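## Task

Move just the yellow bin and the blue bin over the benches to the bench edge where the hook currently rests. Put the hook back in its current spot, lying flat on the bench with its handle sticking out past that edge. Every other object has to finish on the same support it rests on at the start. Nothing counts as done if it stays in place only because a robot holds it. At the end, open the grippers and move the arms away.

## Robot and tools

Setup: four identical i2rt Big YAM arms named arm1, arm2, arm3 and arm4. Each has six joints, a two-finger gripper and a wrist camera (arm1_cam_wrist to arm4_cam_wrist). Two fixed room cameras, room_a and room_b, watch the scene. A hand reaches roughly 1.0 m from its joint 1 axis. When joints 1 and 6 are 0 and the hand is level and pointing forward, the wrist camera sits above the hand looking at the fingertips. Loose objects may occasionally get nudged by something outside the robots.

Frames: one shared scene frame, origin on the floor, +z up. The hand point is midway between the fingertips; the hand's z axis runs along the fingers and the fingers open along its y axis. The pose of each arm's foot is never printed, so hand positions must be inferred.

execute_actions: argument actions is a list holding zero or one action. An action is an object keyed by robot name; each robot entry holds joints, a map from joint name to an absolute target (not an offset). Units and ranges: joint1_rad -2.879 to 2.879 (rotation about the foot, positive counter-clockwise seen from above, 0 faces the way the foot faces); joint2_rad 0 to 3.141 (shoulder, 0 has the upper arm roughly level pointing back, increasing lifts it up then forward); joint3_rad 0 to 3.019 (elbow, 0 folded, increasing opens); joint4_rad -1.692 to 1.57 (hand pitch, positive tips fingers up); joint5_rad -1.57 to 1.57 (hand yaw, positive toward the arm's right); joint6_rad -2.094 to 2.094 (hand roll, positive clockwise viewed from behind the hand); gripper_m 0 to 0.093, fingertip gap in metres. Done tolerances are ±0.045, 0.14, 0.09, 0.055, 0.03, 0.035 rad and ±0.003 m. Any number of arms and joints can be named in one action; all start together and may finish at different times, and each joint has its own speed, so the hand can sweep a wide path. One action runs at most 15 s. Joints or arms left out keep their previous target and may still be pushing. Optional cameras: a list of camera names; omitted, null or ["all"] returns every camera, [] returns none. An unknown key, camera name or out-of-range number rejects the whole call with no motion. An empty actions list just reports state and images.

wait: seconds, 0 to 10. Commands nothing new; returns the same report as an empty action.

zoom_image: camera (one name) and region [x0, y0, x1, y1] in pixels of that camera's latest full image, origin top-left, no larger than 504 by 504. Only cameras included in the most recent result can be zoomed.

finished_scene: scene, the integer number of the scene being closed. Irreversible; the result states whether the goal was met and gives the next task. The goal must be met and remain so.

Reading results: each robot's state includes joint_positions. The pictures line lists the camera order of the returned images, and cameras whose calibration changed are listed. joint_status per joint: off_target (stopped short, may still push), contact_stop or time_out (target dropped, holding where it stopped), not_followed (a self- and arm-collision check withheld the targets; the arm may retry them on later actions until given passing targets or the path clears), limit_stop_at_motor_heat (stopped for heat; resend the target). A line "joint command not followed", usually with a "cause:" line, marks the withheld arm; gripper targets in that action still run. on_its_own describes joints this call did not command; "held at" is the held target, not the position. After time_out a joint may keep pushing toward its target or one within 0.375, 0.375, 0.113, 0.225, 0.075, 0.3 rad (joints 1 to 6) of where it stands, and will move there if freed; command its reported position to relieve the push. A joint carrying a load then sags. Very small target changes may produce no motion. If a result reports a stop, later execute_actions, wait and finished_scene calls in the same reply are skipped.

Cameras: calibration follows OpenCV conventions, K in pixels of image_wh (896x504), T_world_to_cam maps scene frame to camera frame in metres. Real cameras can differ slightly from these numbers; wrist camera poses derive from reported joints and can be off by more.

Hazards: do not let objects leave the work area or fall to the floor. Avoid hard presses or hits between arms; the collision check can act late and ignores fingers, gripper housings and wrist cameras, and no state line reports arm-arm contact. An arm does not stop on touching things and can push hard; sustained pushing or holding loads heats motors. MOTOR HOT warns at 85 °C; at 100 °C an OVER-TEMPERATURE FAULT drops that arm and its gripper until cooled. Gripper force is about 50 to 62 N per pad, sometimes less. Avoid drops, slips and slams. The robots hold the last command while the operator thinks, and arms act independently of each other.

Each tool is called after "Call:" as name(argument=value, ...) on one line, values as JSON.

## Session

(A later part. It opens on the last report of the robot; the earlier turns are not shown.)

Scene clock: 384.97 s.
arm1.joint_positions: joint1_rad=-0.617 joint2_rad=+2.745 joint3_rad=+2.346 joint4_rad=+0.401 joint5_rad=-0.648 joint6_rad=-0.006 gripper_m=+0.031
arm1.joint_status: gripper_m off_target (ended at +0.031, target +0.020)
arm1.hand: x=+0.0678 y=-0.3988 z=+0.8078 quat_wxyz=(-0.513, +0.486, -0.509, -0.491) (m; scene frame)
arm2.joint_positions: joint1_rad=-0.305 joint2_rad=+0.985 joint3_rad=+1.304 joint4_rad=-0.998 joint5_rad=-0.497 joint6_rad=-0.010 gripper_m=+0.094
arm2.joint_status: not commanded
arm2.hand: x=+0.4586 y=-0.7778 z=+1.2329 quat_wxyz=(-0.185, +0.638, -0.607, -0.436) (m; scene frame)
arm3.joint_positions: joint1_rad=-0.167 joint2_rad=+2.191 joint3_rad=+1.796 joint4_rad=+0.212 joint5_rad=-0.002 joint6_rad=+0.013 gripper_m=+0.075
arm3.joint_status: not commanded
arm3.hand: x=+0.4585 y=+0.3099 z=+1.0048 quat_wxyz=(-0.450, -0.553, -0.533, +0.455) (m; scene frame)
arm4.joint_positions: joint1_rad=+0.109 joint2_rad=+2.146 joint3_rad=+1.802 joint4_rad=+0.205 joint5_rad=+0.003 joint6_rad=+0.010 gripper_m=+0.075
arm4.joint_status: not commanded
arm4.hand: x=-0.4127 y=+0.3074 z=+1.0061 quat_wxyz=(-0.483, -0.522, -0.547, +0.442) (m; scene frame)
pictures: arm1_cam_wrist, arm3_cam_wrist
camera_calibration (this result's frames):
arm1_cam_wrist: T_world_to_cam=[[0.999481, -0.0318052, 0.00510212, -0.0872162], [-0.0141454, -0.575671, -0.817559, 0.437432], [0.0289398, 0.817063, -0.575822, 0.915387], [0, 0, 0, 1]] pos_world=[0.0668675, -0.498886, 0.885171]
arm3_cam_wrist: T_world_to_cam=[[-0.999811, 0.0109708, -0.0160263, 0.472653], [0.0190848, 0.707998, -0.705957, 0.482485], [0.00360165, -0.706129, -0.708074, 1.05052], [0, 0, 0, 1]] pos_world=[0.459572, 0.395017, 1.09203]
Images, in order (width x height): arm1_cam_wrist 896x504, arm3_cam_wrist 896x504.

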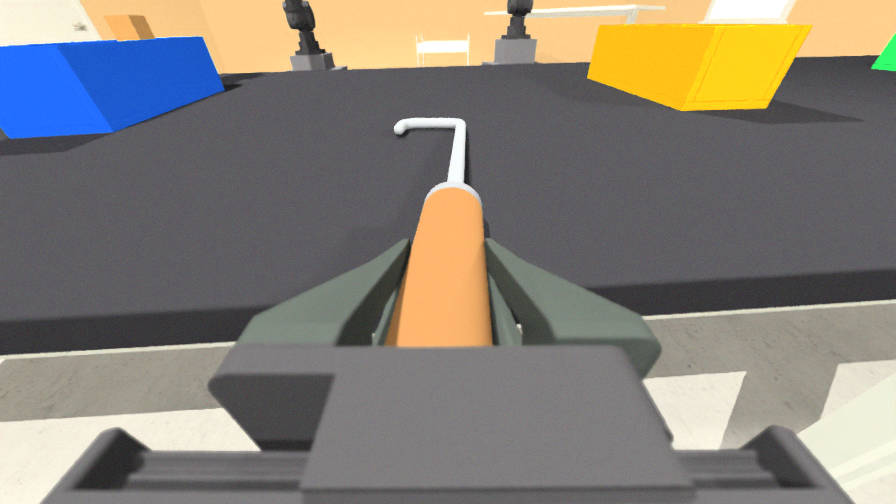

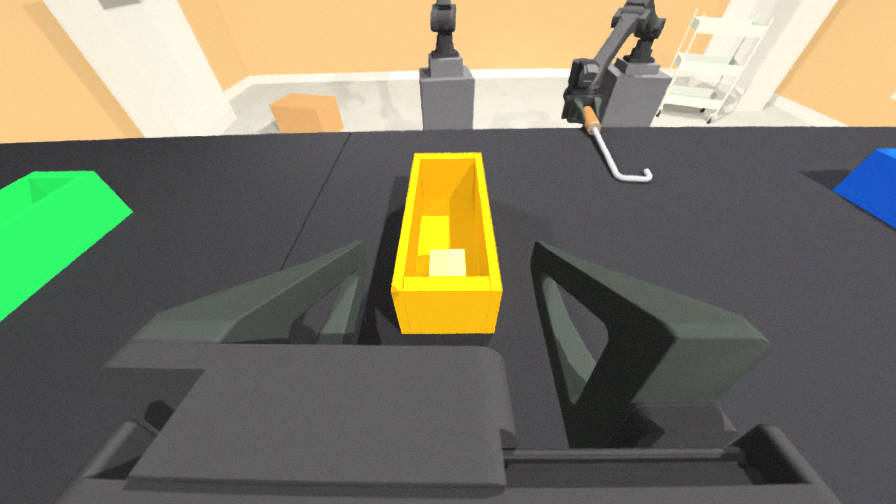

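Call:
execute_actions(actions=[{"arm1":{"joints":{"joint1_rad":0.02,"joint2_rad":2.30,"joint3_rad":1.89,"joint4_rad":0.41,"joint5_rad":0.0}}}], cameras=["arm1_cam_wrist","arm4_cam_wrist","room_b"])

Call:
execute_actions(actions=[{"arm1":{"joints":{"joint6_rad":-1.57}}}], cameras=["arm1_cam_wrist","arm4_cam_wrist","arm2_cam_wrist"])

Scene clock: 402.60 s.
arm1.joint_positions: joint1_rad=+0.013 joint2_rad=+2.314 joint3_rad=+1.892 joint4_rad=+0.406 joint5_rad=+0.005 joint6_rad=+0.008 gripper_m=+0.031
arm1.joint_status: all done
arm1.hand: x=-0.4056 y=-0.2841 z=+0.9501 quat_wxyz=(-0.511, +0.480, -0.523, -0.485) (m; scene frame)
arm2.joint_positions: joint1_rad=-0.305 joint2_rad=+0.985 joint3_rad=+1.304 joint4_rad=-0.998 joint5_rad=-0.497 joint6_rad=-0.010 gripper_m=+0.094
arm2.joint_status: not commanded
arm2.hand: x=+0.4586 y=-0.7778 z=+1.2329 quat_wxyz=(-0.185, +0.638, -0.607, -0.436) (m; scene frame)
arm3.joint_positions: joint1_rad=-0.167 joint2_rad=+2.191 joint3_rad=+1.796 joint4_rad=+0.212 joint5_rad=-0.002 joint6_rad=+0.013 gripper_m=+0.075
arm3.joint_status: not commanded
arm3.hand: x=+0.4585 y=+0.3099 z=+1.0048 quat_wxyz=(-0.450, -0.553, -0.533, +0.455) (m; scene frame)
arm4.joint_positions: joint1_rad=+0.109 joint2_rad=+2.146 joint3_rad=+1.802 joint4_rad=+0.205 joint5_rad=+0.003 joint6_rad=+0.010 gripper_m=+0.075
arm4.joint_status: not commanded
arm4.hand: x=-0.4127 y=+0.3074 z=+1.0061 quat_wxyz=(-0.483, -0.522, -0.547, +0.442) (m; scene frame)
pictures: arm1_cam_wrist, arm4_cam_wrist, room_b
camera_calibration (this result's frames):
arm1_cam_wrist: T_world_to_cam=[[0.998438, -0.0549487, -0.0100829, 0.396327], [-0.0405147, -0.587919, -0.807904, 0.589751], [0.0384654, 0.807051, -0.589227, 0.931004], [0, 0, 0, 1]] pos_world=[-0.407625, -0.382864, 1.02903]
arm4_cam_wrist: T_world_to_cam=[[-0.99845, -0.0542537, -0.0124517, -0.381436], [-0.0291331, 0.699928, -0.713619, 0.496173], [0.0474318, -0.71215, -0.700424, 1.06342], [0, 0, 0, 1]] pos_world=[-0.416829, 0.389337, 1.09418]
Images, in order (width x height): arm1_cam_wrist 896x504, arm4_cam_wrist 896x504, room_b 896x504.

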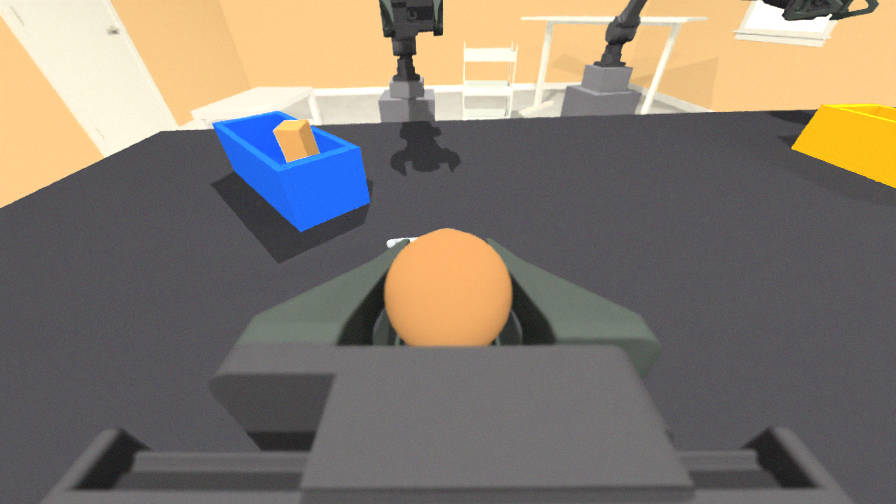

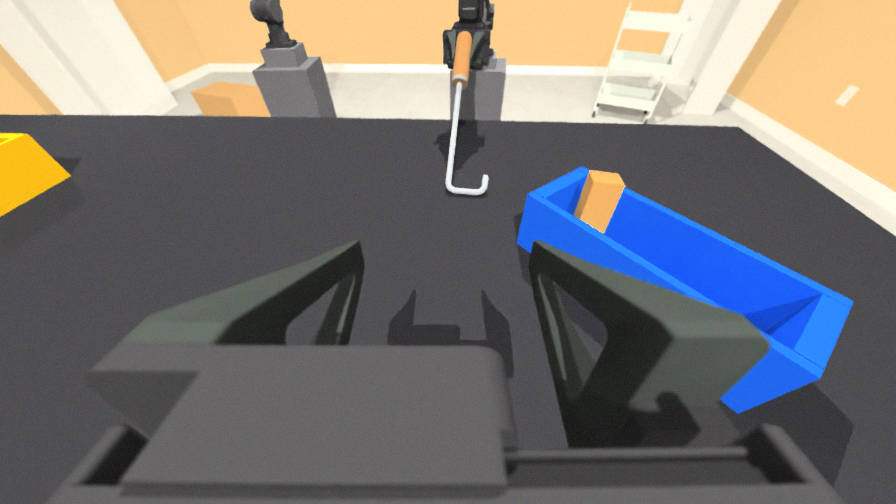

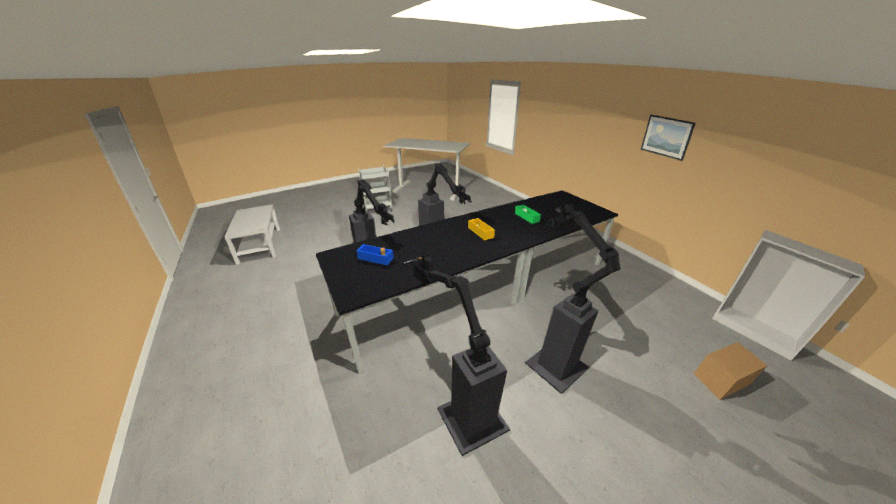

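Scene clock: 404.77 s.
arm1.joint_positions: joint1_rad=+0.022 joint2_rad=+2.314 joint3_rad=+1.878 joint4_rad=+0.398 joint5_rad=+0.000 joint6_rad=-1.539 gripper_m=+0.031
arm1.joint_status: all done
arm1.hand: x=-0.4148 y=-0.2860 z=+0.9396 quat_wxyz=(-0.697, +0.717, -0.034, +0.005) (m; scene frame)
arm2.joint_positions: joint1_rad=-0.305 joint2_rad=+0.985 joint3_rad=+1.304 joint4_rad=-0.998 joint5_rad=-0.497 joint6_rad=-0.010 gripper_m=+0.094
arm2.joint_status: not commanded
arm2.hand: x=+0.4586 y=-0.7778 z=+1.2329 quat_wxyz=(-0.185, +0.638, -0.607, -0.436) (m; scene frame)
arm3.joint_positions: joint1_rad=-0.167 joint2_rad=+2.191 joint3_rad=+1.796 joint4_rad=+0.212 joint5_rad=-0.002 joint6_rad=+0.013 gripper_m=+0.075
arm3.joint_status: not commanded
arm3.hand: x=+0.4585 y=+0.3099 z=+1.0048 quat_wxyz=(-0.450, -0.553, -0.533, +0.455) (m; scene frame)
arm4.joint_positions: joint1_rad=+0.109 joint2_rad=+2.146 joint3_rad=+1.802 joint4_rad=+0.205 joint5_rad=+0.003 joint6_rad=+0.010 gripper_m=+0.075
arm4.joint_status: not commanded
arm4.hand: x=-0.4127 y=+0.3074 z=+1.0061 quat_wxyz=(-0.483, -0.522, -0.547, +0.442) (m; scene frame)
pictures: arm1_cam_wrist, arm2_cam_wrist, arm4_cam_wrist
camera_calibration (this result's frames):
arm1_cam_wrist: T_world_to_cam=[[0.0357633, 0.0411942, 0.998511, -0.914154], [0.77953, -0.626361, -0.00207915, 0.15181], [0.625343, 0.778444, -0.0545129, 0.65953], [0, 0, 0, 1]] pos_world=[-0.49808, -0.380661, 0.949061]
arm2_cam_wrist: T_world_to_cam=[[0.933493, 0.207139, -0.292718, 0.0934048], [0.113903, -0.945295, -0.305686, -0.40456], [-0.340024, 0.252014, -0.90602, 1.59693], [0, 0, 0, 1]] pos_world=[0.501883, -0.804225, 1.35052]
arm4_cam_wrist: T_world_to_cam=[[-0.99845, -0.0542537, -0.0124517, -0.381436], [-0.0291331, 0.699928, -0.713619, 0.496173], [0.0474318, -0.71215, -0.700424, 1.06342], [0, 0, 0, 1]] pos_world=[-0.416829, 0.389337, 1.09418]
Images, in order (width x height): arm1_cam_wrist 896x504, arm2_cam_wrist 896x504, arm4_cam_wrist 896x504.

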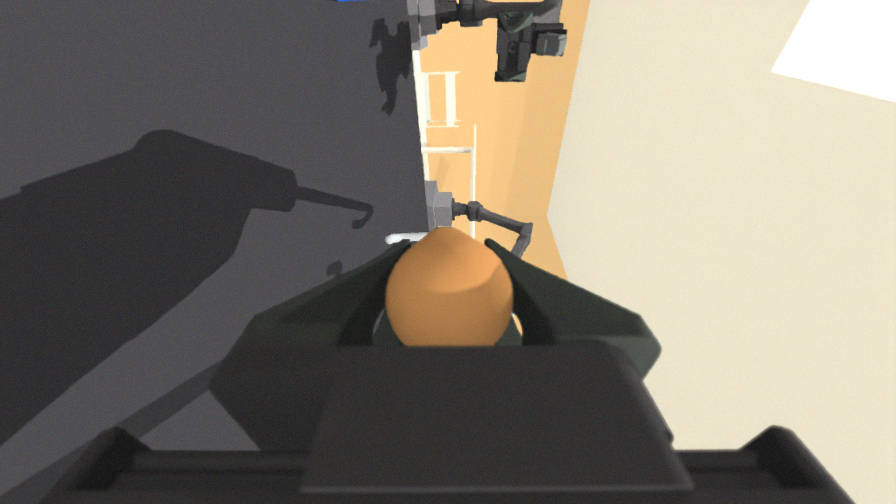

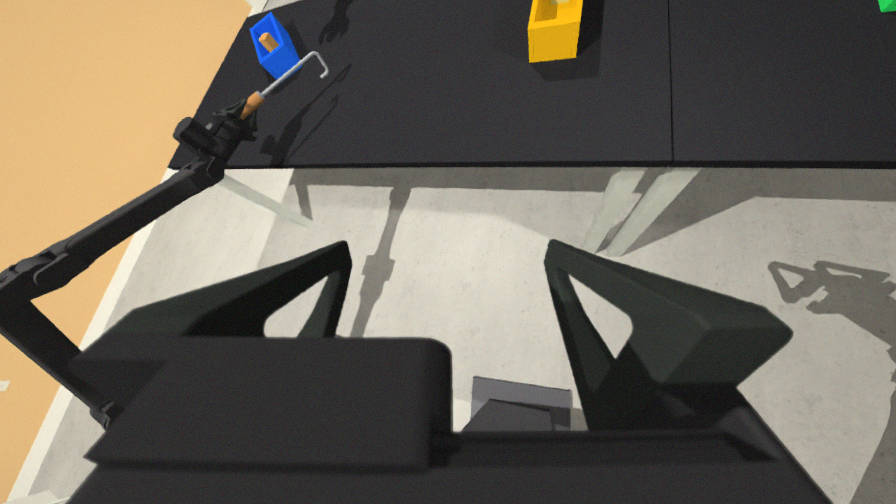

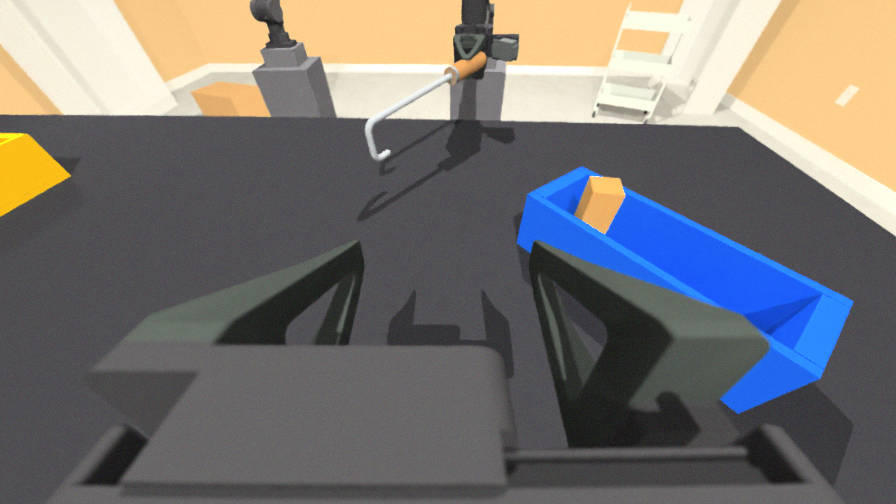

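Call:
execute_actions(actions=[{"arm1":{"joints":{"joint1_rad":0.165,"joint2_rad":2.41,"joint3_rad":2.26,"joint5_rad":-0.325,"gripper_m":0.0}},"arm4":{"joints":{"joint1_rad":-0.04}}}], cameras=["arm4_cam_wrist","room_b"])

Call:
execute_actions(actions=[{"arm1":{"joints":{"joint2_rad":2.49,"joint4_rad":0.28}}}], cameras=["arm4_cam_wrist","arm2_cam_wrist","arm1_cam_wrist"])

Scene clock: 463.43 s.
arm1.joint_positions: joint1_rad=+0.157 joint2_rad=+2.439 joint3_rad=+2.189 joint4_rad=+0.387 joint5_rad=-0.324 joint6_rad=-1.543 gripper_m=+0.031
arm1.joint_status: gripper_m off_target (ended at +0.031, target +0.000); the others done
arm1.hand: x=-0.5965 y=-0.2530 z=+1.0095 quat_wxyz=(-0.740, +0.641, +0.137, -0.148) (m; scene frame)
arm2.joint_positions: joint1_rad=-0.305 joint2_rad=+0.985 joint3_rad=+1.304 joint4_rad=-0.998 joint5_rad=-0.497 joint6_rad=-0.010 gripper_m=+0.094
arm2.joint_status: not commanded
arm2.hand: x=+0.4586 y=-0.7778 z=+1.2329 quat_wxyz=(-0.185, +0.638, -0.607, -0.436) (m; scene frame)
arm3.joint_positions: joint1_rad=-0.167 joint2_rad=+2.191 joint3_rad=+1.796 joint4_rad=+0.212 joint5_rad=-0.002 joint6_rad=+0.013 gripper_m=+0.075
arm3.joint_status: not commanded
arm3.hand: x=+0.4585 y=+0.3099 z=+1.0048 quat_wxyz=(-0.450, -0.553, -0.533, +0.455) (m; scene frame)
arm4.joint_positions: joint1_rad=-0.044 joint2_rad=+2.146 joint3_rad=+1.802 joint4_rad=+0.205 joint5_rad=+0.001 joint6_rad=+0.009 gripper_m=+0.075
arm4.joint_status: all done
arm4.hand: x=-0.5481 y=+0.3086 z=+1.0047 quat_wxyz=(-0.447, -0.561, -0.507, +0.477) (m; scene frame)
pictures: arm4_cam_wrist, room_b
camera_calibration (this result's frames):
arm4_cam_wrist: T_world_to_cam=[[-0.995277, 0.0964864, -0.0106433, -0.563164], [0.0752457, 0.697574, -0.71255, 0.547247], [-0.0613269, -0.709986, -0.70154, 1.01056], [0, 0, 0, 1]] pos_world=[-0.539707, 0.390076, 1.0929]
Images, in order (width x height): arm4_cam_wrist 896x504, room_b 896x504.

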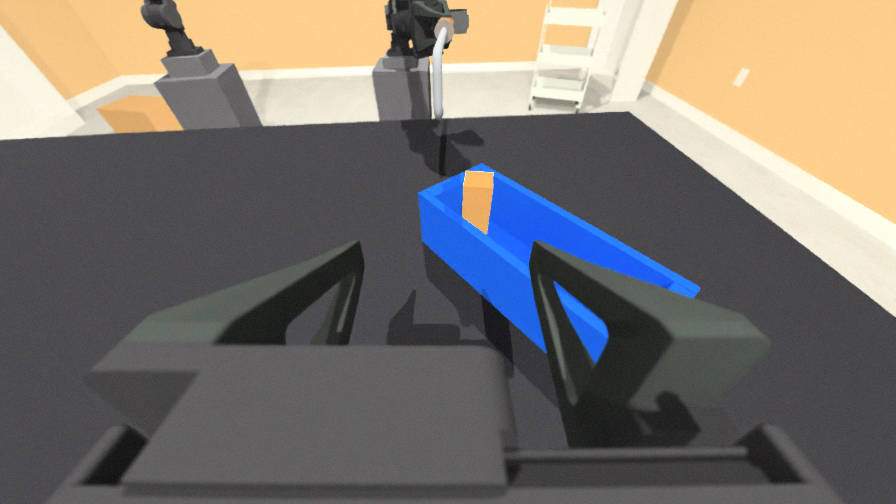

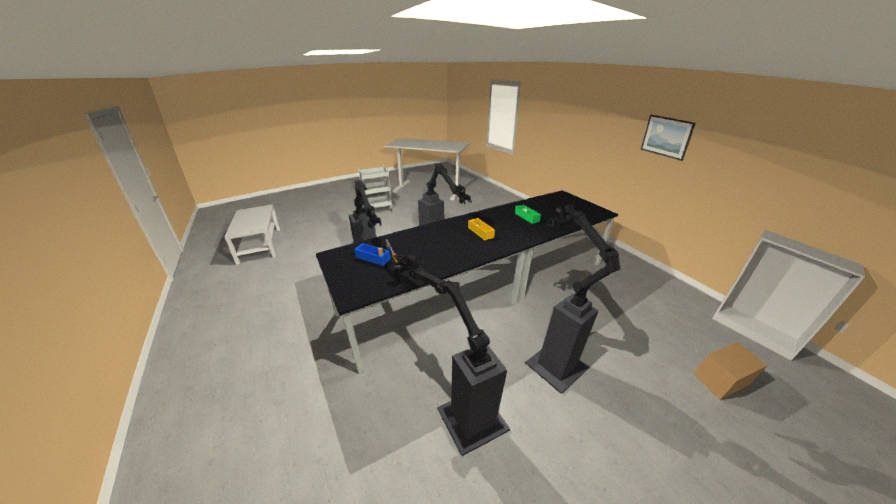

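Scene clock: 464.83 s.
arm1.joint_positions: joint1_rad=+0.157 joint2_rad=+2.509 joint3_rad=+2.189 joint4_rad=+0.263 joint5_rad=-0.324 joint6_rad=-1.544 gripper_m=+0.031
arm1.joint_status: all done
arm1.hand: x=-0.5978 y=-0.2453 z=+0.9141 quat_wxyz=(-0.674, +0.711, +0.128, -0.156) (m; scene frame)
arm2.joint_positions: joint1_rad=-0.305 joint2_rad=+0.985 joint3_rad=+1.304 joint4_rad=-0.998 joint5_rad=-0.497 joint6_rad=-0.010 gripper_m=+0.094
arm2.joint_status: not commanded
arm2.hand: x=+0.4586 y=-0.7778 z=+1.2329 quat_wxyz=(-0.185, +0.638, -0.607, -0.436) (m; scene frame)
arm3.joint_positions: joint1_rad=-0.167 joint2_rad=+2.191 joint3_rad=+1.796 joint4_rad=+0.212 joint5_rad=-0.002 joint6_rad=+0.013 gripper_m=+0.075
arm3.joint_status: not commanded
arm3.hand: x=+0.4585 y=+0.3099 z=+1.0048 quat_wxyz=(-0.450, -0.553, -0.533, +0.455) (m; scene frame)
arm4.joint_positions: joint1_rad=-0.044 joint2_rad=+2.146 joint3_rad=+1.802 joint4_rad=+0.205 joint5_rad=+0.001 joint6_rad=+0.009 gripper_m=+0.075
arm4.joint_status: not commanded
arm4.hand: x=-0.5481 y=+0.3086 z=+1.0047 quat_wxyz=(-0.447, -0.561, -0.507, +0.477) (m; scene frame)
pictures: arm1_cam_wrist, arm2_cam_wrist, arm4_cam_wrist
camera_calibration (this result's frames):
arm1_cam_wrist: T_world_to_cam=[[0.0168406, 0.0694119, 0.997446, -0.887264], [0.976429, -0.215836, -0.00146578, 0.537712], [0.215183, 0.973959, -0.0714105, 0.559086], [0, 0, 0, 1]] pos_world=[-0.630401, -0.366883, 0.925711]
arm2_cam_wrist: T_world_to_cam=[[0.933493, 0.207139, -0.292718, 0.0934048], [0.113903, -0.945295, -0.305686, -0.40456], [-0.340024, 0.252014, -0.90602, 1.59693], [0, 0, 0, 1]] pos_world=[0.501883, -0.804225, 1.35052]
arm4_cam_wrist: T_world_to_cam=[[-0.995277, 0.0964864, -0.0106433, -0.563164], [0.0752457, 0.697574, -0.71255, 0.547247], [-0.0613269, -0.709986, -0.70154, 1.01056], [0, 0, 0, 1]] pos_world=[-0.539707, 0.390076, 1.0929]
Images, in order (width x height): arm1_cam_wrist 896x504, arm2_cam_wrist 896x504, arm4_cam_wrist 896x504.

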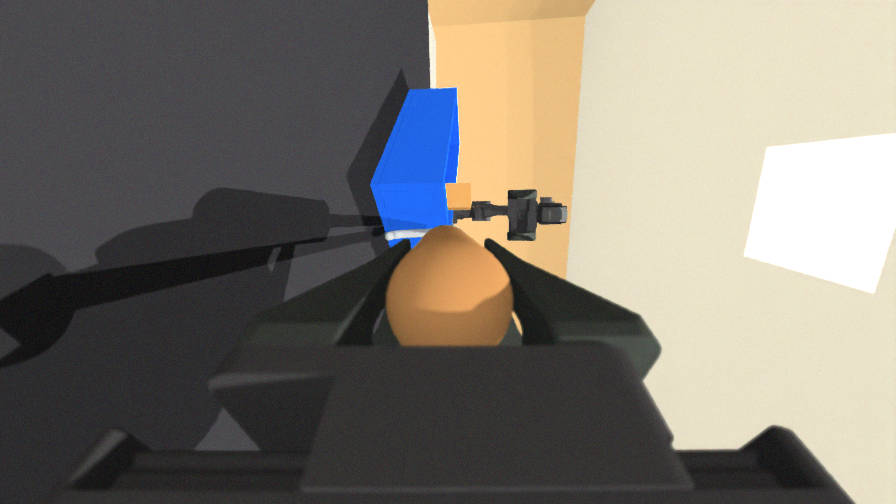

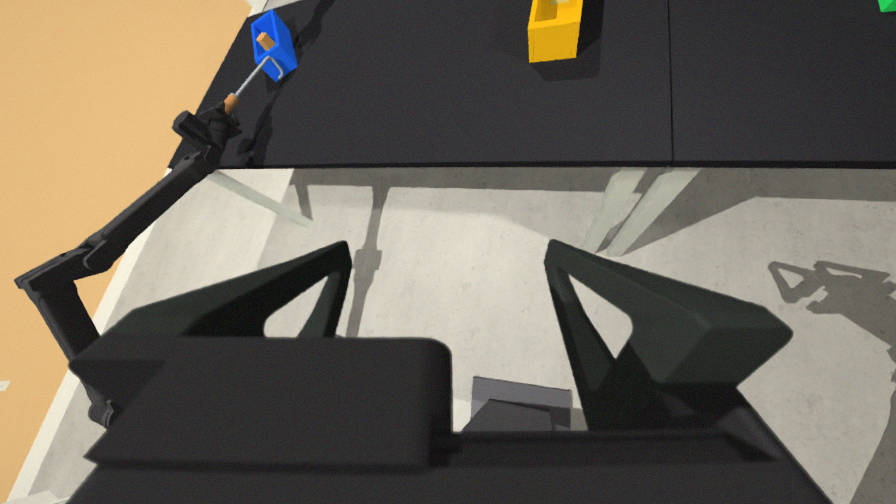

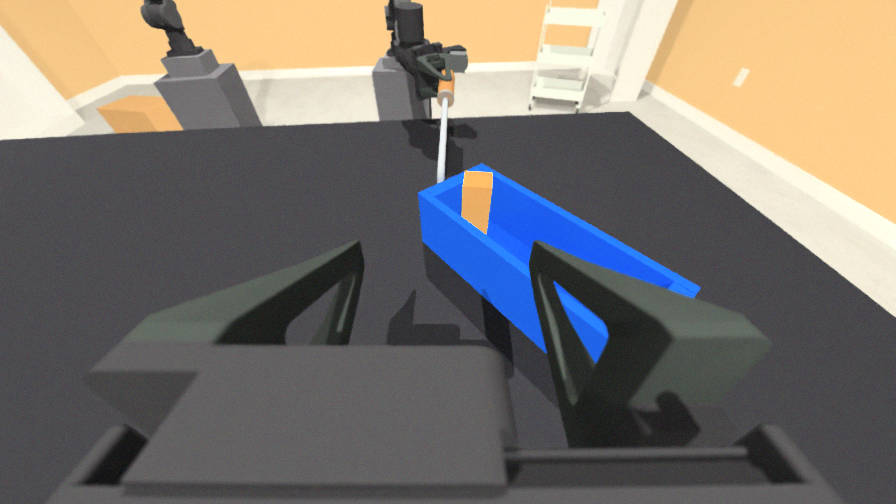

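Call:
execute_actions(actions=[{"arm1":{"joints":{"joint3_rad":3.01,"joint4_rad":-0.06,"joint1_rad":0.178}}}], cameras=[])

Call:
execute_actions(actions=[{"arm1":{"joints":{"joint2_rad":2.78}}}], cameras=["arm4_cam_wrist","arm2_cam_wrist","arm1_cam_wrist"])

Scene clock: 485.87 s.
arm1.joint_positions: joint1_rad=+0.169 joint2_rad=+2.494 joint3_rad=+2.961 joint4_rad=-0.072 joint5_rad=-0.324 joint6_rad=-1.546 gripper_m=+0.031
arm1.joint_status: all done
arm1.hand: x=-0.6024 y=-0.2921 z=+1.3162 quat_wxyz=(-0.817, +0.539, +0.150, -0.139) (m; scene frame)
arm2.joint_positions: joint1_rad=-0.305 joint2_rad=+0.985 joint3_rad=+1.304 joint4_rad=-0.998 joint5_rad=-0.497 joint6_rad=-0.010 gripper_m=+0.094
arm2.joint_status: not commanded
arm2.hand: x=+0.4586 y=-0.7778 z=+1.2329 quat_wxyz=(-0.185, +0.638, -0.607, -0.436) (m; scene frame)
arm3.joint_positions: joint1_rad=-0.167 joint2_rad=+2.191 joint3_rad=+1.796 joint4_rad=+0.212 joint5_rad=-0.002 joint6_rad=+0.013 gripper_m=+0.075
arm3.joint_status: not commanded
arm3.hand: x=+0.4585 y=+0.3099 z=+1.0048 quat_wxyz=(-0.450, -0.553, -0.533, +0.455) (m; scene frame)
arm4.joint_positions: joint1_rad=-0.044 joint2_rad=+2.146 joint3_rad=+1.802 joint4_rad=+0.205 joint5_rad=+0.001 joint6_rad=+0.009 gripper_m=+0.075
arm4.joint_status: not commanded
arm4.hand: x=-0.5481 y=+0.3086 z=+1.0047 quat_wxyz=(-0.447, -0.561, -0.507, +0.477) (m; scene frame)
pictures: none
No camera images: the call's "cameras" was empty. Leave "cameras" out to get every camera's image.

Scene clock: 487.33 s.
arm1.joint_positions: joint1_rad=+0.170 joint2_rad=+2.834 joint3_rad=+2.964 joint4_rad=-0.075 joint5_rad=-0.326 joint6_rad=-1.556 gripper_m=+0.031
arm1.joint_status: all done
arm1.hand: x=-0.6148 y=-0.1959 z=+0.9915 quat_wxyz=(-0.713, +0.670, +0.142, -0.152) (m; scene frame)
arm2.joint_positions: joint1_rad=-0.305 joint2_rad=+0.985 joint3_rad=+1.304 joint4_rad=-0.998 joint5_rad=-0.497 joint6_rad=-0.010 gripper_m=+0.094
arm2.joint_status: not commanded
arm2.hand: x=+0.4586 y=-0.7778 z=+1.2329 quat_wxyz=(-0.185, +0.638, -0.607, -0.436) (m; scene frame)
arm3.joint_positions: joint1_rad=-0.167 joint2_rad=+2.191 joint3_rad=+1.796 joint4_rad=+0.212 joint5_rad=-0.002 joint6_rad=+0.013 gripper_m=+0.075
arm3.joint_status: not commanded
arm3.hand: x=+0.4585 y=+0.3099 z=+1.0048 quat_wxyz=(-0.450, -0.553, -0.533, +0.455) (m; scene frame)
arm4.joint_positions: joint1_rad=-0.044 joint2_rad=+2.146 joint3_rad=+1.802 joint4_rad=+0.205 joint5_rad=+0.001 joint6_rad=+0.009 gripper_m=+0.075
arm4.joint_status: not commanded
arm4.hand: x=-0.5481 y=+0.3086 z=+1.0047 quat_wxyz=(-0.447, -0.561, -0.507, +0.477) (m; scene frame)
pictures: arm1_cam_wrist, arm2_cam_wrist, arm4_cam_wrist
camera_calibration (this result's frames):
arm1_cam_wrist: T_world_to_cam=[[0.0151494, -0.04701, 0.99878, -0.992832], [0.979287, -0.201012, -0.0243148, 0.592348], [0.201909, 0.97846, 0.0429911, 0.399513], [0, 0, 0, 1]] pos_world=[-0.645703, -0.318512, 0.988848]
arm2_cam_wrist: T_world_to_cam=[[0.933493, 0.207139, -0.292718, 0.0934048], [0.113903, -0.945295, -0.305686, -0.40456], [-0.340024, 0.252014, -0.90602, 1.59693], [0, 0, 0, 1]] pos_world=[0.501883, -0.804225, 1.35052]
arm4_cam_wrist: T_world_to_cam=[[-0.995277, 0.0964864, -0.0106433, -0.563164], [0.0752457, 0.697574, -0.71255, 0.547247], [-0.0613269, -0.709986, -0.70154, 1.01056], [0, 0, 0, 1]] pos_world=[-0.539707, 0.390076, 1.0929]
Images, in order (width x height): arm1_cam_wrist 896x504, arm2_cam_wrist 896x504, arm4_cam_wrist 896x504.

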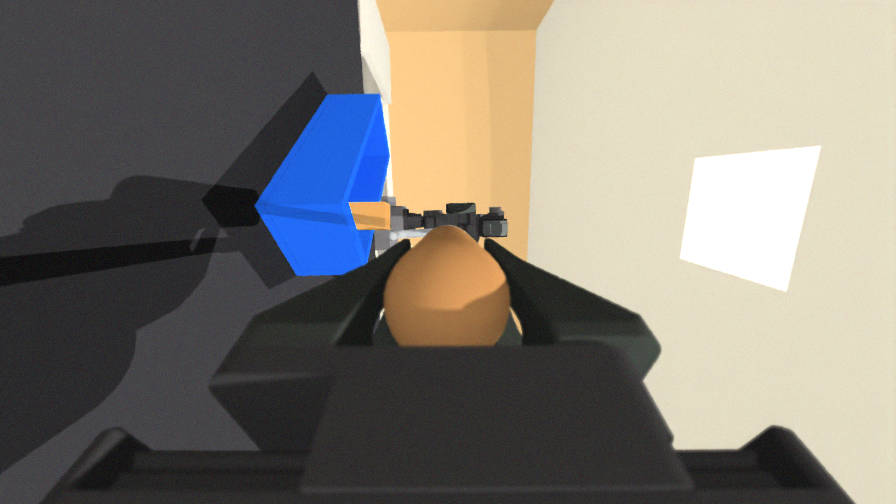

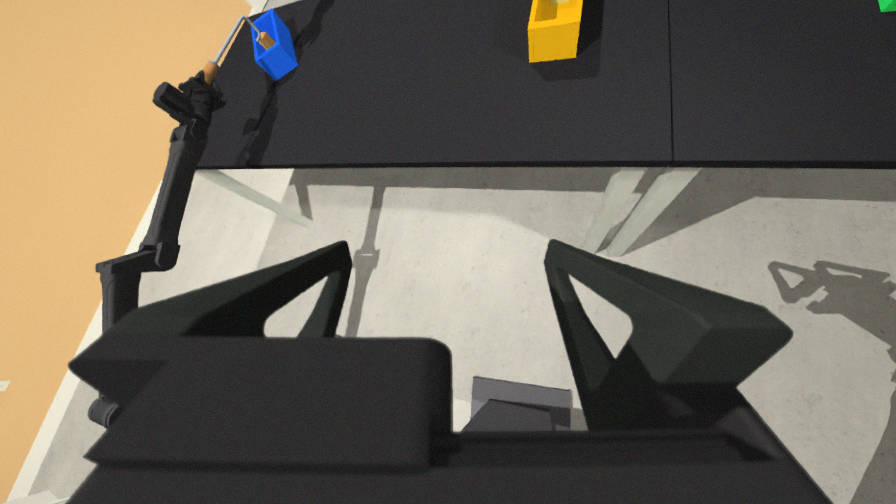

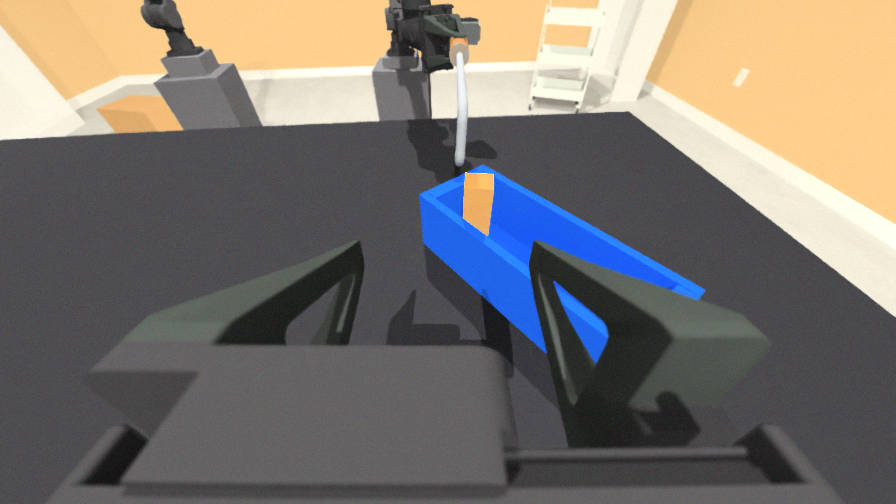

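Call:
execute_actions(actions=[{"arm1":{"joints":{"joint2_rad":2.83,"joint5_rad":-0.30}}}], cameras=["arm4_cam_wrist","arm1_cam_wrist"])

Call:
zoom_image(camera="arm4_cam_wrist", region=[380, 60, 560, 260])

Scene clock: 494.87 s.
arm1.joint_positions: joint1_rad=+0.171 joint2_rad=+2.834 joint3_rad=+2.964 joint4_rad=-0.075 joint5_rad=-0.301 joint6_rad=-1.555 gripper_m=+0.031
arm1.joint_status: all done
arm1.hand: x=-0.6117 y=-0.1944 z=+0.9916 quat_wxyz=(-0.714, +0.671, +0.134, -0.145) (m; scene frame)
arm2.joint_positions: joint1_rad=-0.305 joint2_rad=+0.985 joint3_rad=+1.304 joint4_rad=-0.998 joint5_rad=-0.497 joint6_rad=-0.010 gripper_m=+0.094
arm2.joint_status: not commanded
arm2.hand: x=+0.4586 y=-0.7778 z=+1.2329 quat_wxyz=(-0.185, +0.638, -0.607, -0.436) (m; scene frame)
arm3.joint_positions: joint1_rad=-0.167 joint2_rad=+2.191 joint3_rad=+1.796 joint4_rad=+0.212 joint5_rad=-0.002 joint6_rad=+0.013 gripper_m=+0.075
arm3.joint_status: not commanded
arm3.hand: x=+0.4585 y=+0.3099 z=+1.0048 quat_wxyz=(-0.450, -0.553, -0.533, +0.455) (m; scene frame)
arm4.joint_positions: joint1_rad=-0.044 joint2_rad=+2.146 joint3_rad=+1.802 joint4_rad=+0.205 joint5_rad=+0.001 joint6_rad=+0.009 gripper_m=+0.075
arm4.joint_status: not commanded
arm4.hand: x=-0.5481 y=+0.3086 z=+1.0047 quat_wxyz=(-0.447, -0.561, -0.507, +0.477) (m; scene frame)
pictures: arm1_cam_wrist, arm4_cam_wrist
camera_calibration (this result's frames):
arm1_cam_wrist: T_world_to_cam=[[0.0162664, -0.0467748, 0.998773, -0.992131], [0.974225, -0.224034, -0.0263586, 0.584097], [0.224992, 0.973458, 0.0419249, 0.411577], [0, 0, 0, 1]] pos_world=[-0.645505, -0.316202, 0.989054]
arm4_cam_wrist: T_world_to_cam=[[-0.995277, 0.0964864, -0.0106433, -0.563164], [0.0752457, 0.697574, -0.71255, 0.547247], [-0.0613269, -0.709986, -0.70154, 1.01056], [0, 0, 0, 1]] pos_world=[-0.539707, 0.390076, 1.0929]
Images, in order (width x height): arm1_cam_wrist 896x504, arm4_cam_wrist 896x504.

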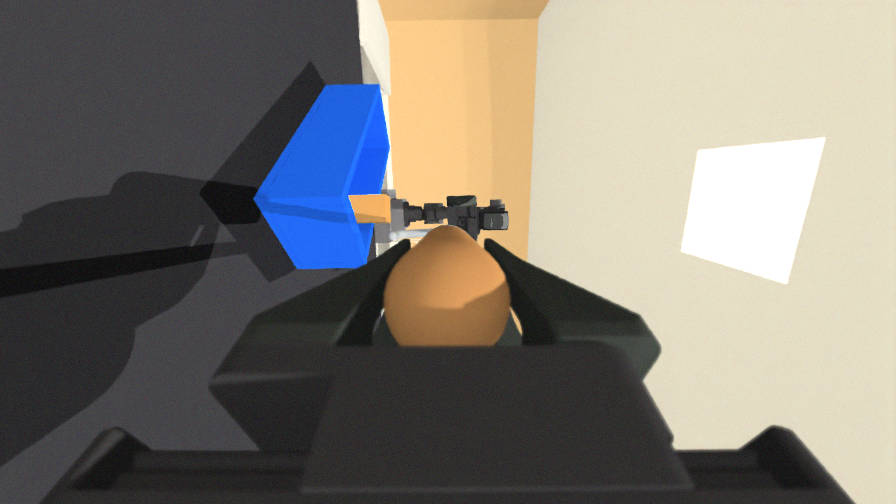

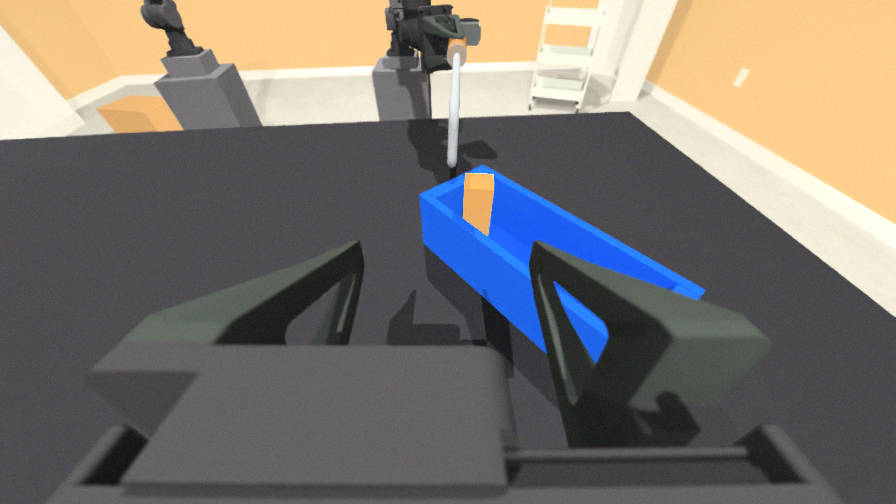

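Region (380, 60, 560, 260) of arm4_cam_wrist's 896x504 image, scaled by 2.520, with more detail than that image has; it fills the left 454 columns of this view, and the rest is white.

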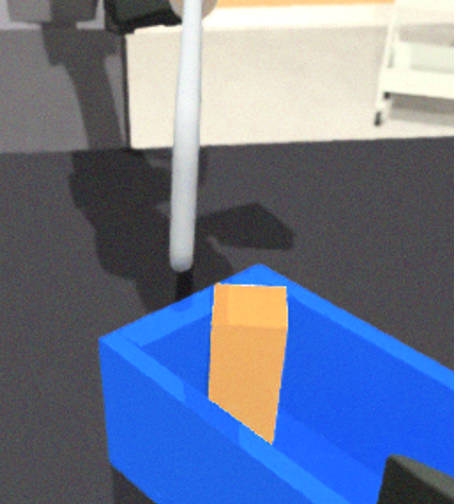

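Call:
execute_actions(actions=[{"arm1":{"joints":{"joint2_rad":2.89}}}], cameras=["arm4_cam_wrist","arm1_cam_wrist"])

Call:
zoom_image(camera="arm4_cam_wrist", region=[380, 60, 560, 260])

Scene clock: 499.63 s.
arm1.joint_positions: joint1_rad=+0.172 joint2_rad=+2.874 joint3_rad=+2.964 joint4_rad=-0.067 joint5_rad=-0.302 joint6_rad=-1.575 gripper_m=+0.031
arm1.joint_status: all done
arm1.hand: x=-0.6131 y=-0.1906 z=+0.9543 quat_wxyz=(-0.705, +0.681, +0.140, -0.139) (m; scene frame)
arm2.joint_positions: joint1_rad=-0.305 joint2_rad=+0.985 joint3_rad=+1.304 joint4_rad=-0.998 joint5_rad=-0.497 joint6_rad=-0.010 gripper_m=+0.094
arm2.joint_status: not commanded
arm2.hand: x=+0.4586 y=-0.7778 z=+1.2329 quat_wxyz=(-0.185, +0.638, -0.607, -0.436) (m; scene frame)
arm3.joint_positions: joint1_rad=-0.167 joint2_rad=+2.191 joint3_rad=+1.796 joint4_rad=+0.212 joint5_rad=-0.002 joint6_rad=+0.013 gripper_m=+0.075
arm3.joint_status: not commanded
arm3.hand: x=+0.4585 y=+0.3099 z=+1.0048 quat_wxyz=(-0.450, -0.553, -0.533, +0.455) (m; scene frame)
arm4.joint_positions: joint1_rad=-0.044 joint2_rad=+2.146 joint3_rad=+1.802 joint4_rad=+0.205 joint5_rad=+0.001 joint6_rad=+0.009 gripper_m=+0.075
arm4.joint_status: not commanded
arm4.hand: x=-0.5481 y=+0.3086 z=+1.0047 quat_wxyz=(-0.447, -0.561, -0.507, +0.477) (m; scene frame)
pictures: arm1_cam_wrist, arm4_cam_wrist
camera_calibration (this result's frames):
arm1_cam_wrist: T_world_to_cam=[[-0.00528477, -0.0238388, 0.999702, -0.96445], [0.974596, -0.223968, -0.000188671, 0.560637], [0.223906, 0.974305, 0.0244168, 0.426022], [0, 0, 0, 1]] pos_world=[-0.646881, -0.312502, 0.953866]
arm4_cam_wrist: T_world_to_cam=[[-0.995277, 0.0964864, -0.0106433, -0.563164], [0.0752457, 0.697574, -0.71255, 0.547247], [-0.0613269, -0.709986, -0.70154, 1.01056], [0, 0, 0, 1]] pos_world=[-0.539707, 0.390076, 1.0929]
Images, in order (width x height): arm1_cam_wrist 896x504, arm4_cam_wrist 896x504.

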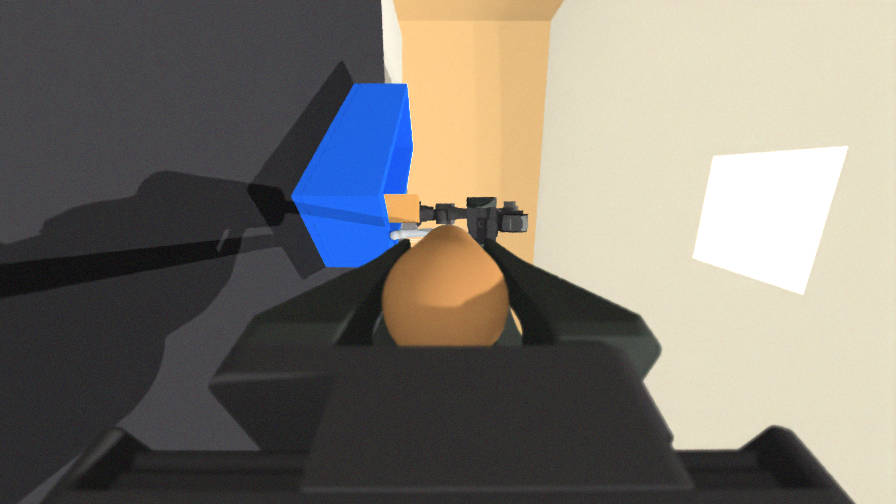

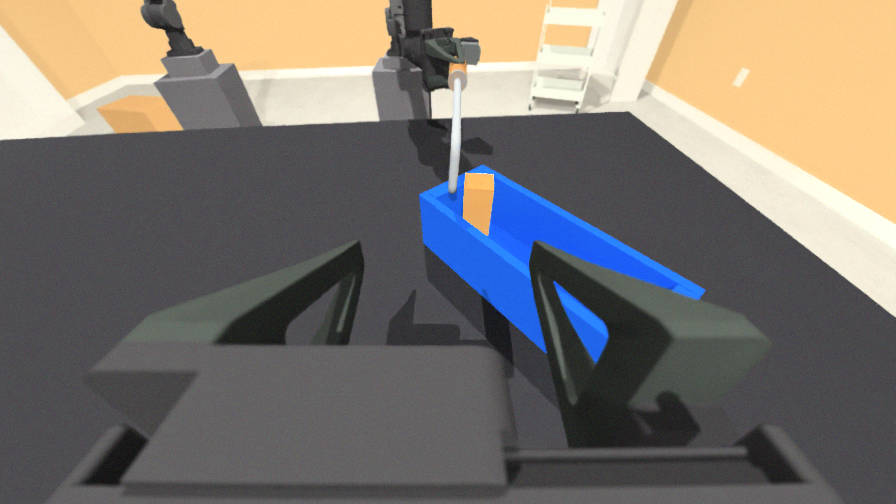

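Region (380, 60, 560, 260) of arm4_cam_wrist's 896x504 image, scaled by 2.520, with more detail than that image has; it fills the left 454 columns of this view, and the rest is white.

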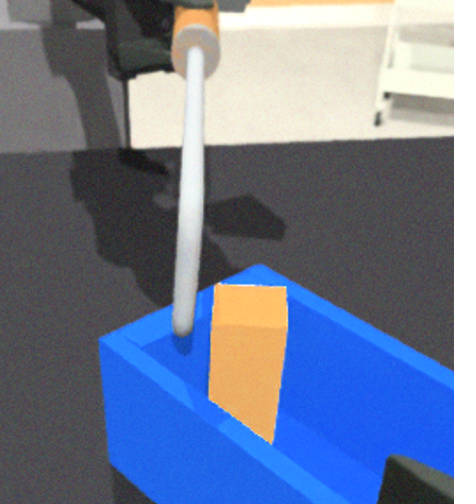

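Call:
execute_actions(actions=[{"arm4":{"joints":{"joint1_rad":-0.335,"joint2_rad":2.66,"joint3_rad":2.296,"joint4_rad":0.40,"gripper_m":0.0}}}], cameras=["arm4_cam_wrist","room_b","room_a"])

Scene clock: 528.77 s.
arm1.joint_positions: joint1_rad=+0.172 joint2_rad=+2.874 joint3_rad=+2.964 joint4_rad=-0.067 joint5_rad=-0.302 joint6_rad=-1.575 gripper_m=+0.031
arm1.joint_status: not commanded
arm1.hand: x=-0.6131 y=-0.1906 z=+0.9543 quat_wxyz=(-0.705, +0.681, +0.140, -0.139) (m; scene frame)
arm2.joint_positions: joint1_rad=-0.305 joint2_rad=+0.985 joint3_rad=+1.304 joint4_rad=-0.998 joint5_rad=-0.497 joint6_rad=-0.010 gripper_m=+0.094
arm2.joint_status: not commanded
arm2.hand: x=+0.4586 y=-0.7778 z=+1.2329 quat_wxyz=(-0.185, +0.638, -0.607, -0.436) (m; scene frame)
arm3.joint_positions: joint1_rad=-0.167 joint2_rad=+2.191 joint3_rad=+1.796 joint4_rad=+0.212 joint5_rad=-0.002 joint6_rad=+0.013 gripper_m=+0.075
arm3.joint_status: not commanded
arm3.hand: x=+0.4585 y=+0.3099 z=+1.0048 quat_wxyz=(-0.450, -0.553, -0.533, +0.455) (m; scene frame)
arm4.joint_positions: joint1_rad=-0.324 joint2_rad=+2.666 joint3_rad=+2.240 joint4_rad=+0.399 joint5_rad=+0.002 joint6_rad=+0.008 gripper_m=+0.001
arm4.joint_status: all done
arm4.hand: x=-0.8221 y=+0.2760 z=+0.8321 quat_wxyz=(-0.398, -0.596, -0.403, +0.569) (m; scene frame)
pictures: arm4_cam_wrist, room_a, room_b
camera_calibration (this result's frames):
arm4_cam_wrist: T_world_to_cam=[[-0.929371, 0.36904, -0.00886249, -0.857132], [0.235256, 0.573614, -0.784616, 0.693374], [-0.284471, -0.731284, -0.619919, 0.604027], [0, 0, 0, 1]] pos_world=[-0.787887, 0.360302, 0.910884]
Images, in order (width x height): arm4_cam_wrist 896x504, room_a 896x504, room_b 896x504.

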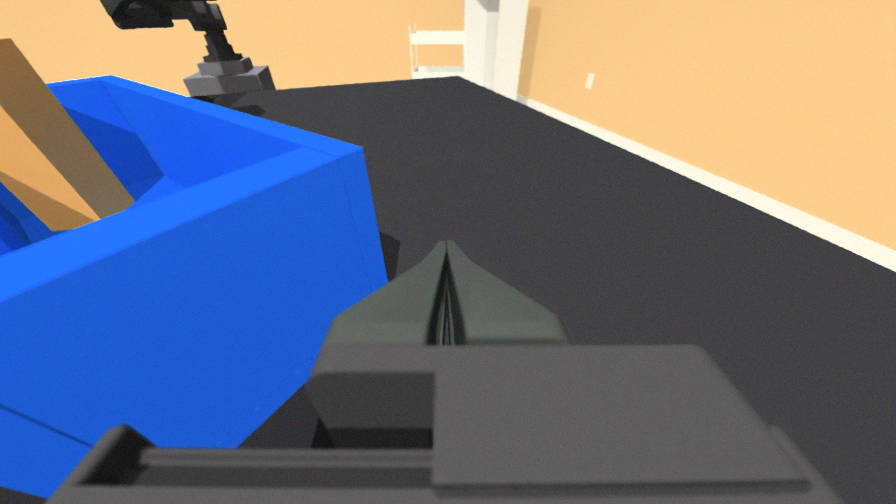

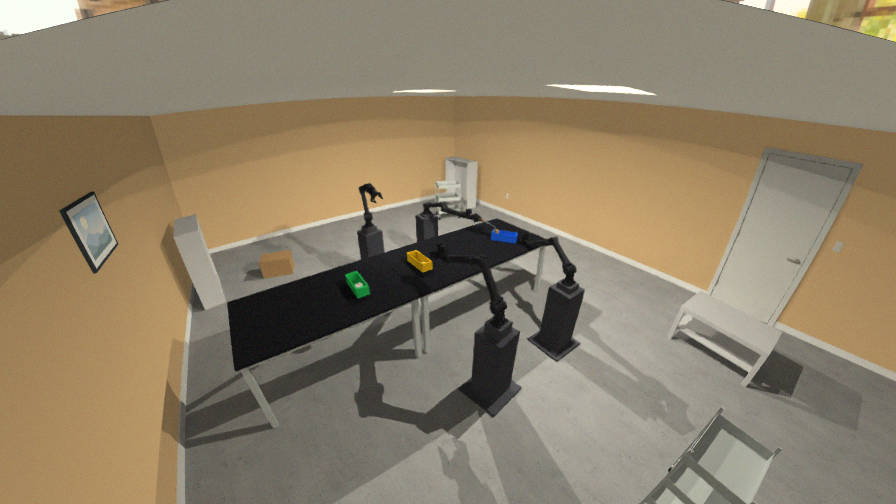

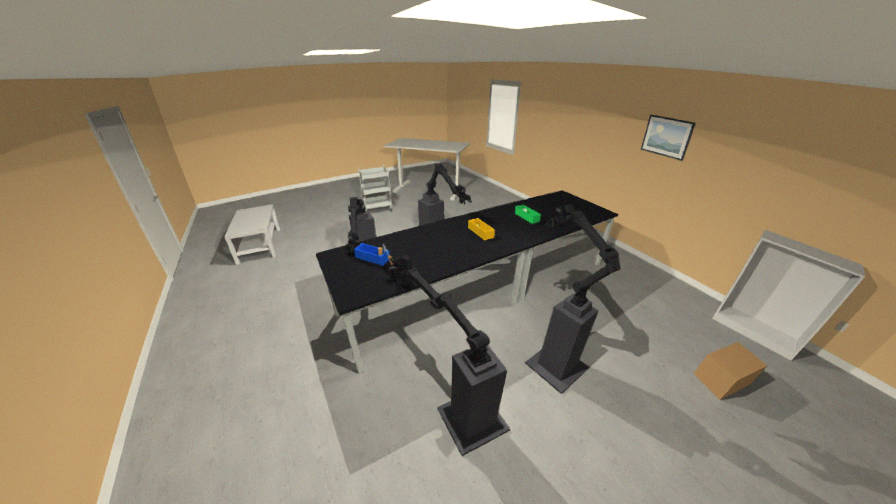

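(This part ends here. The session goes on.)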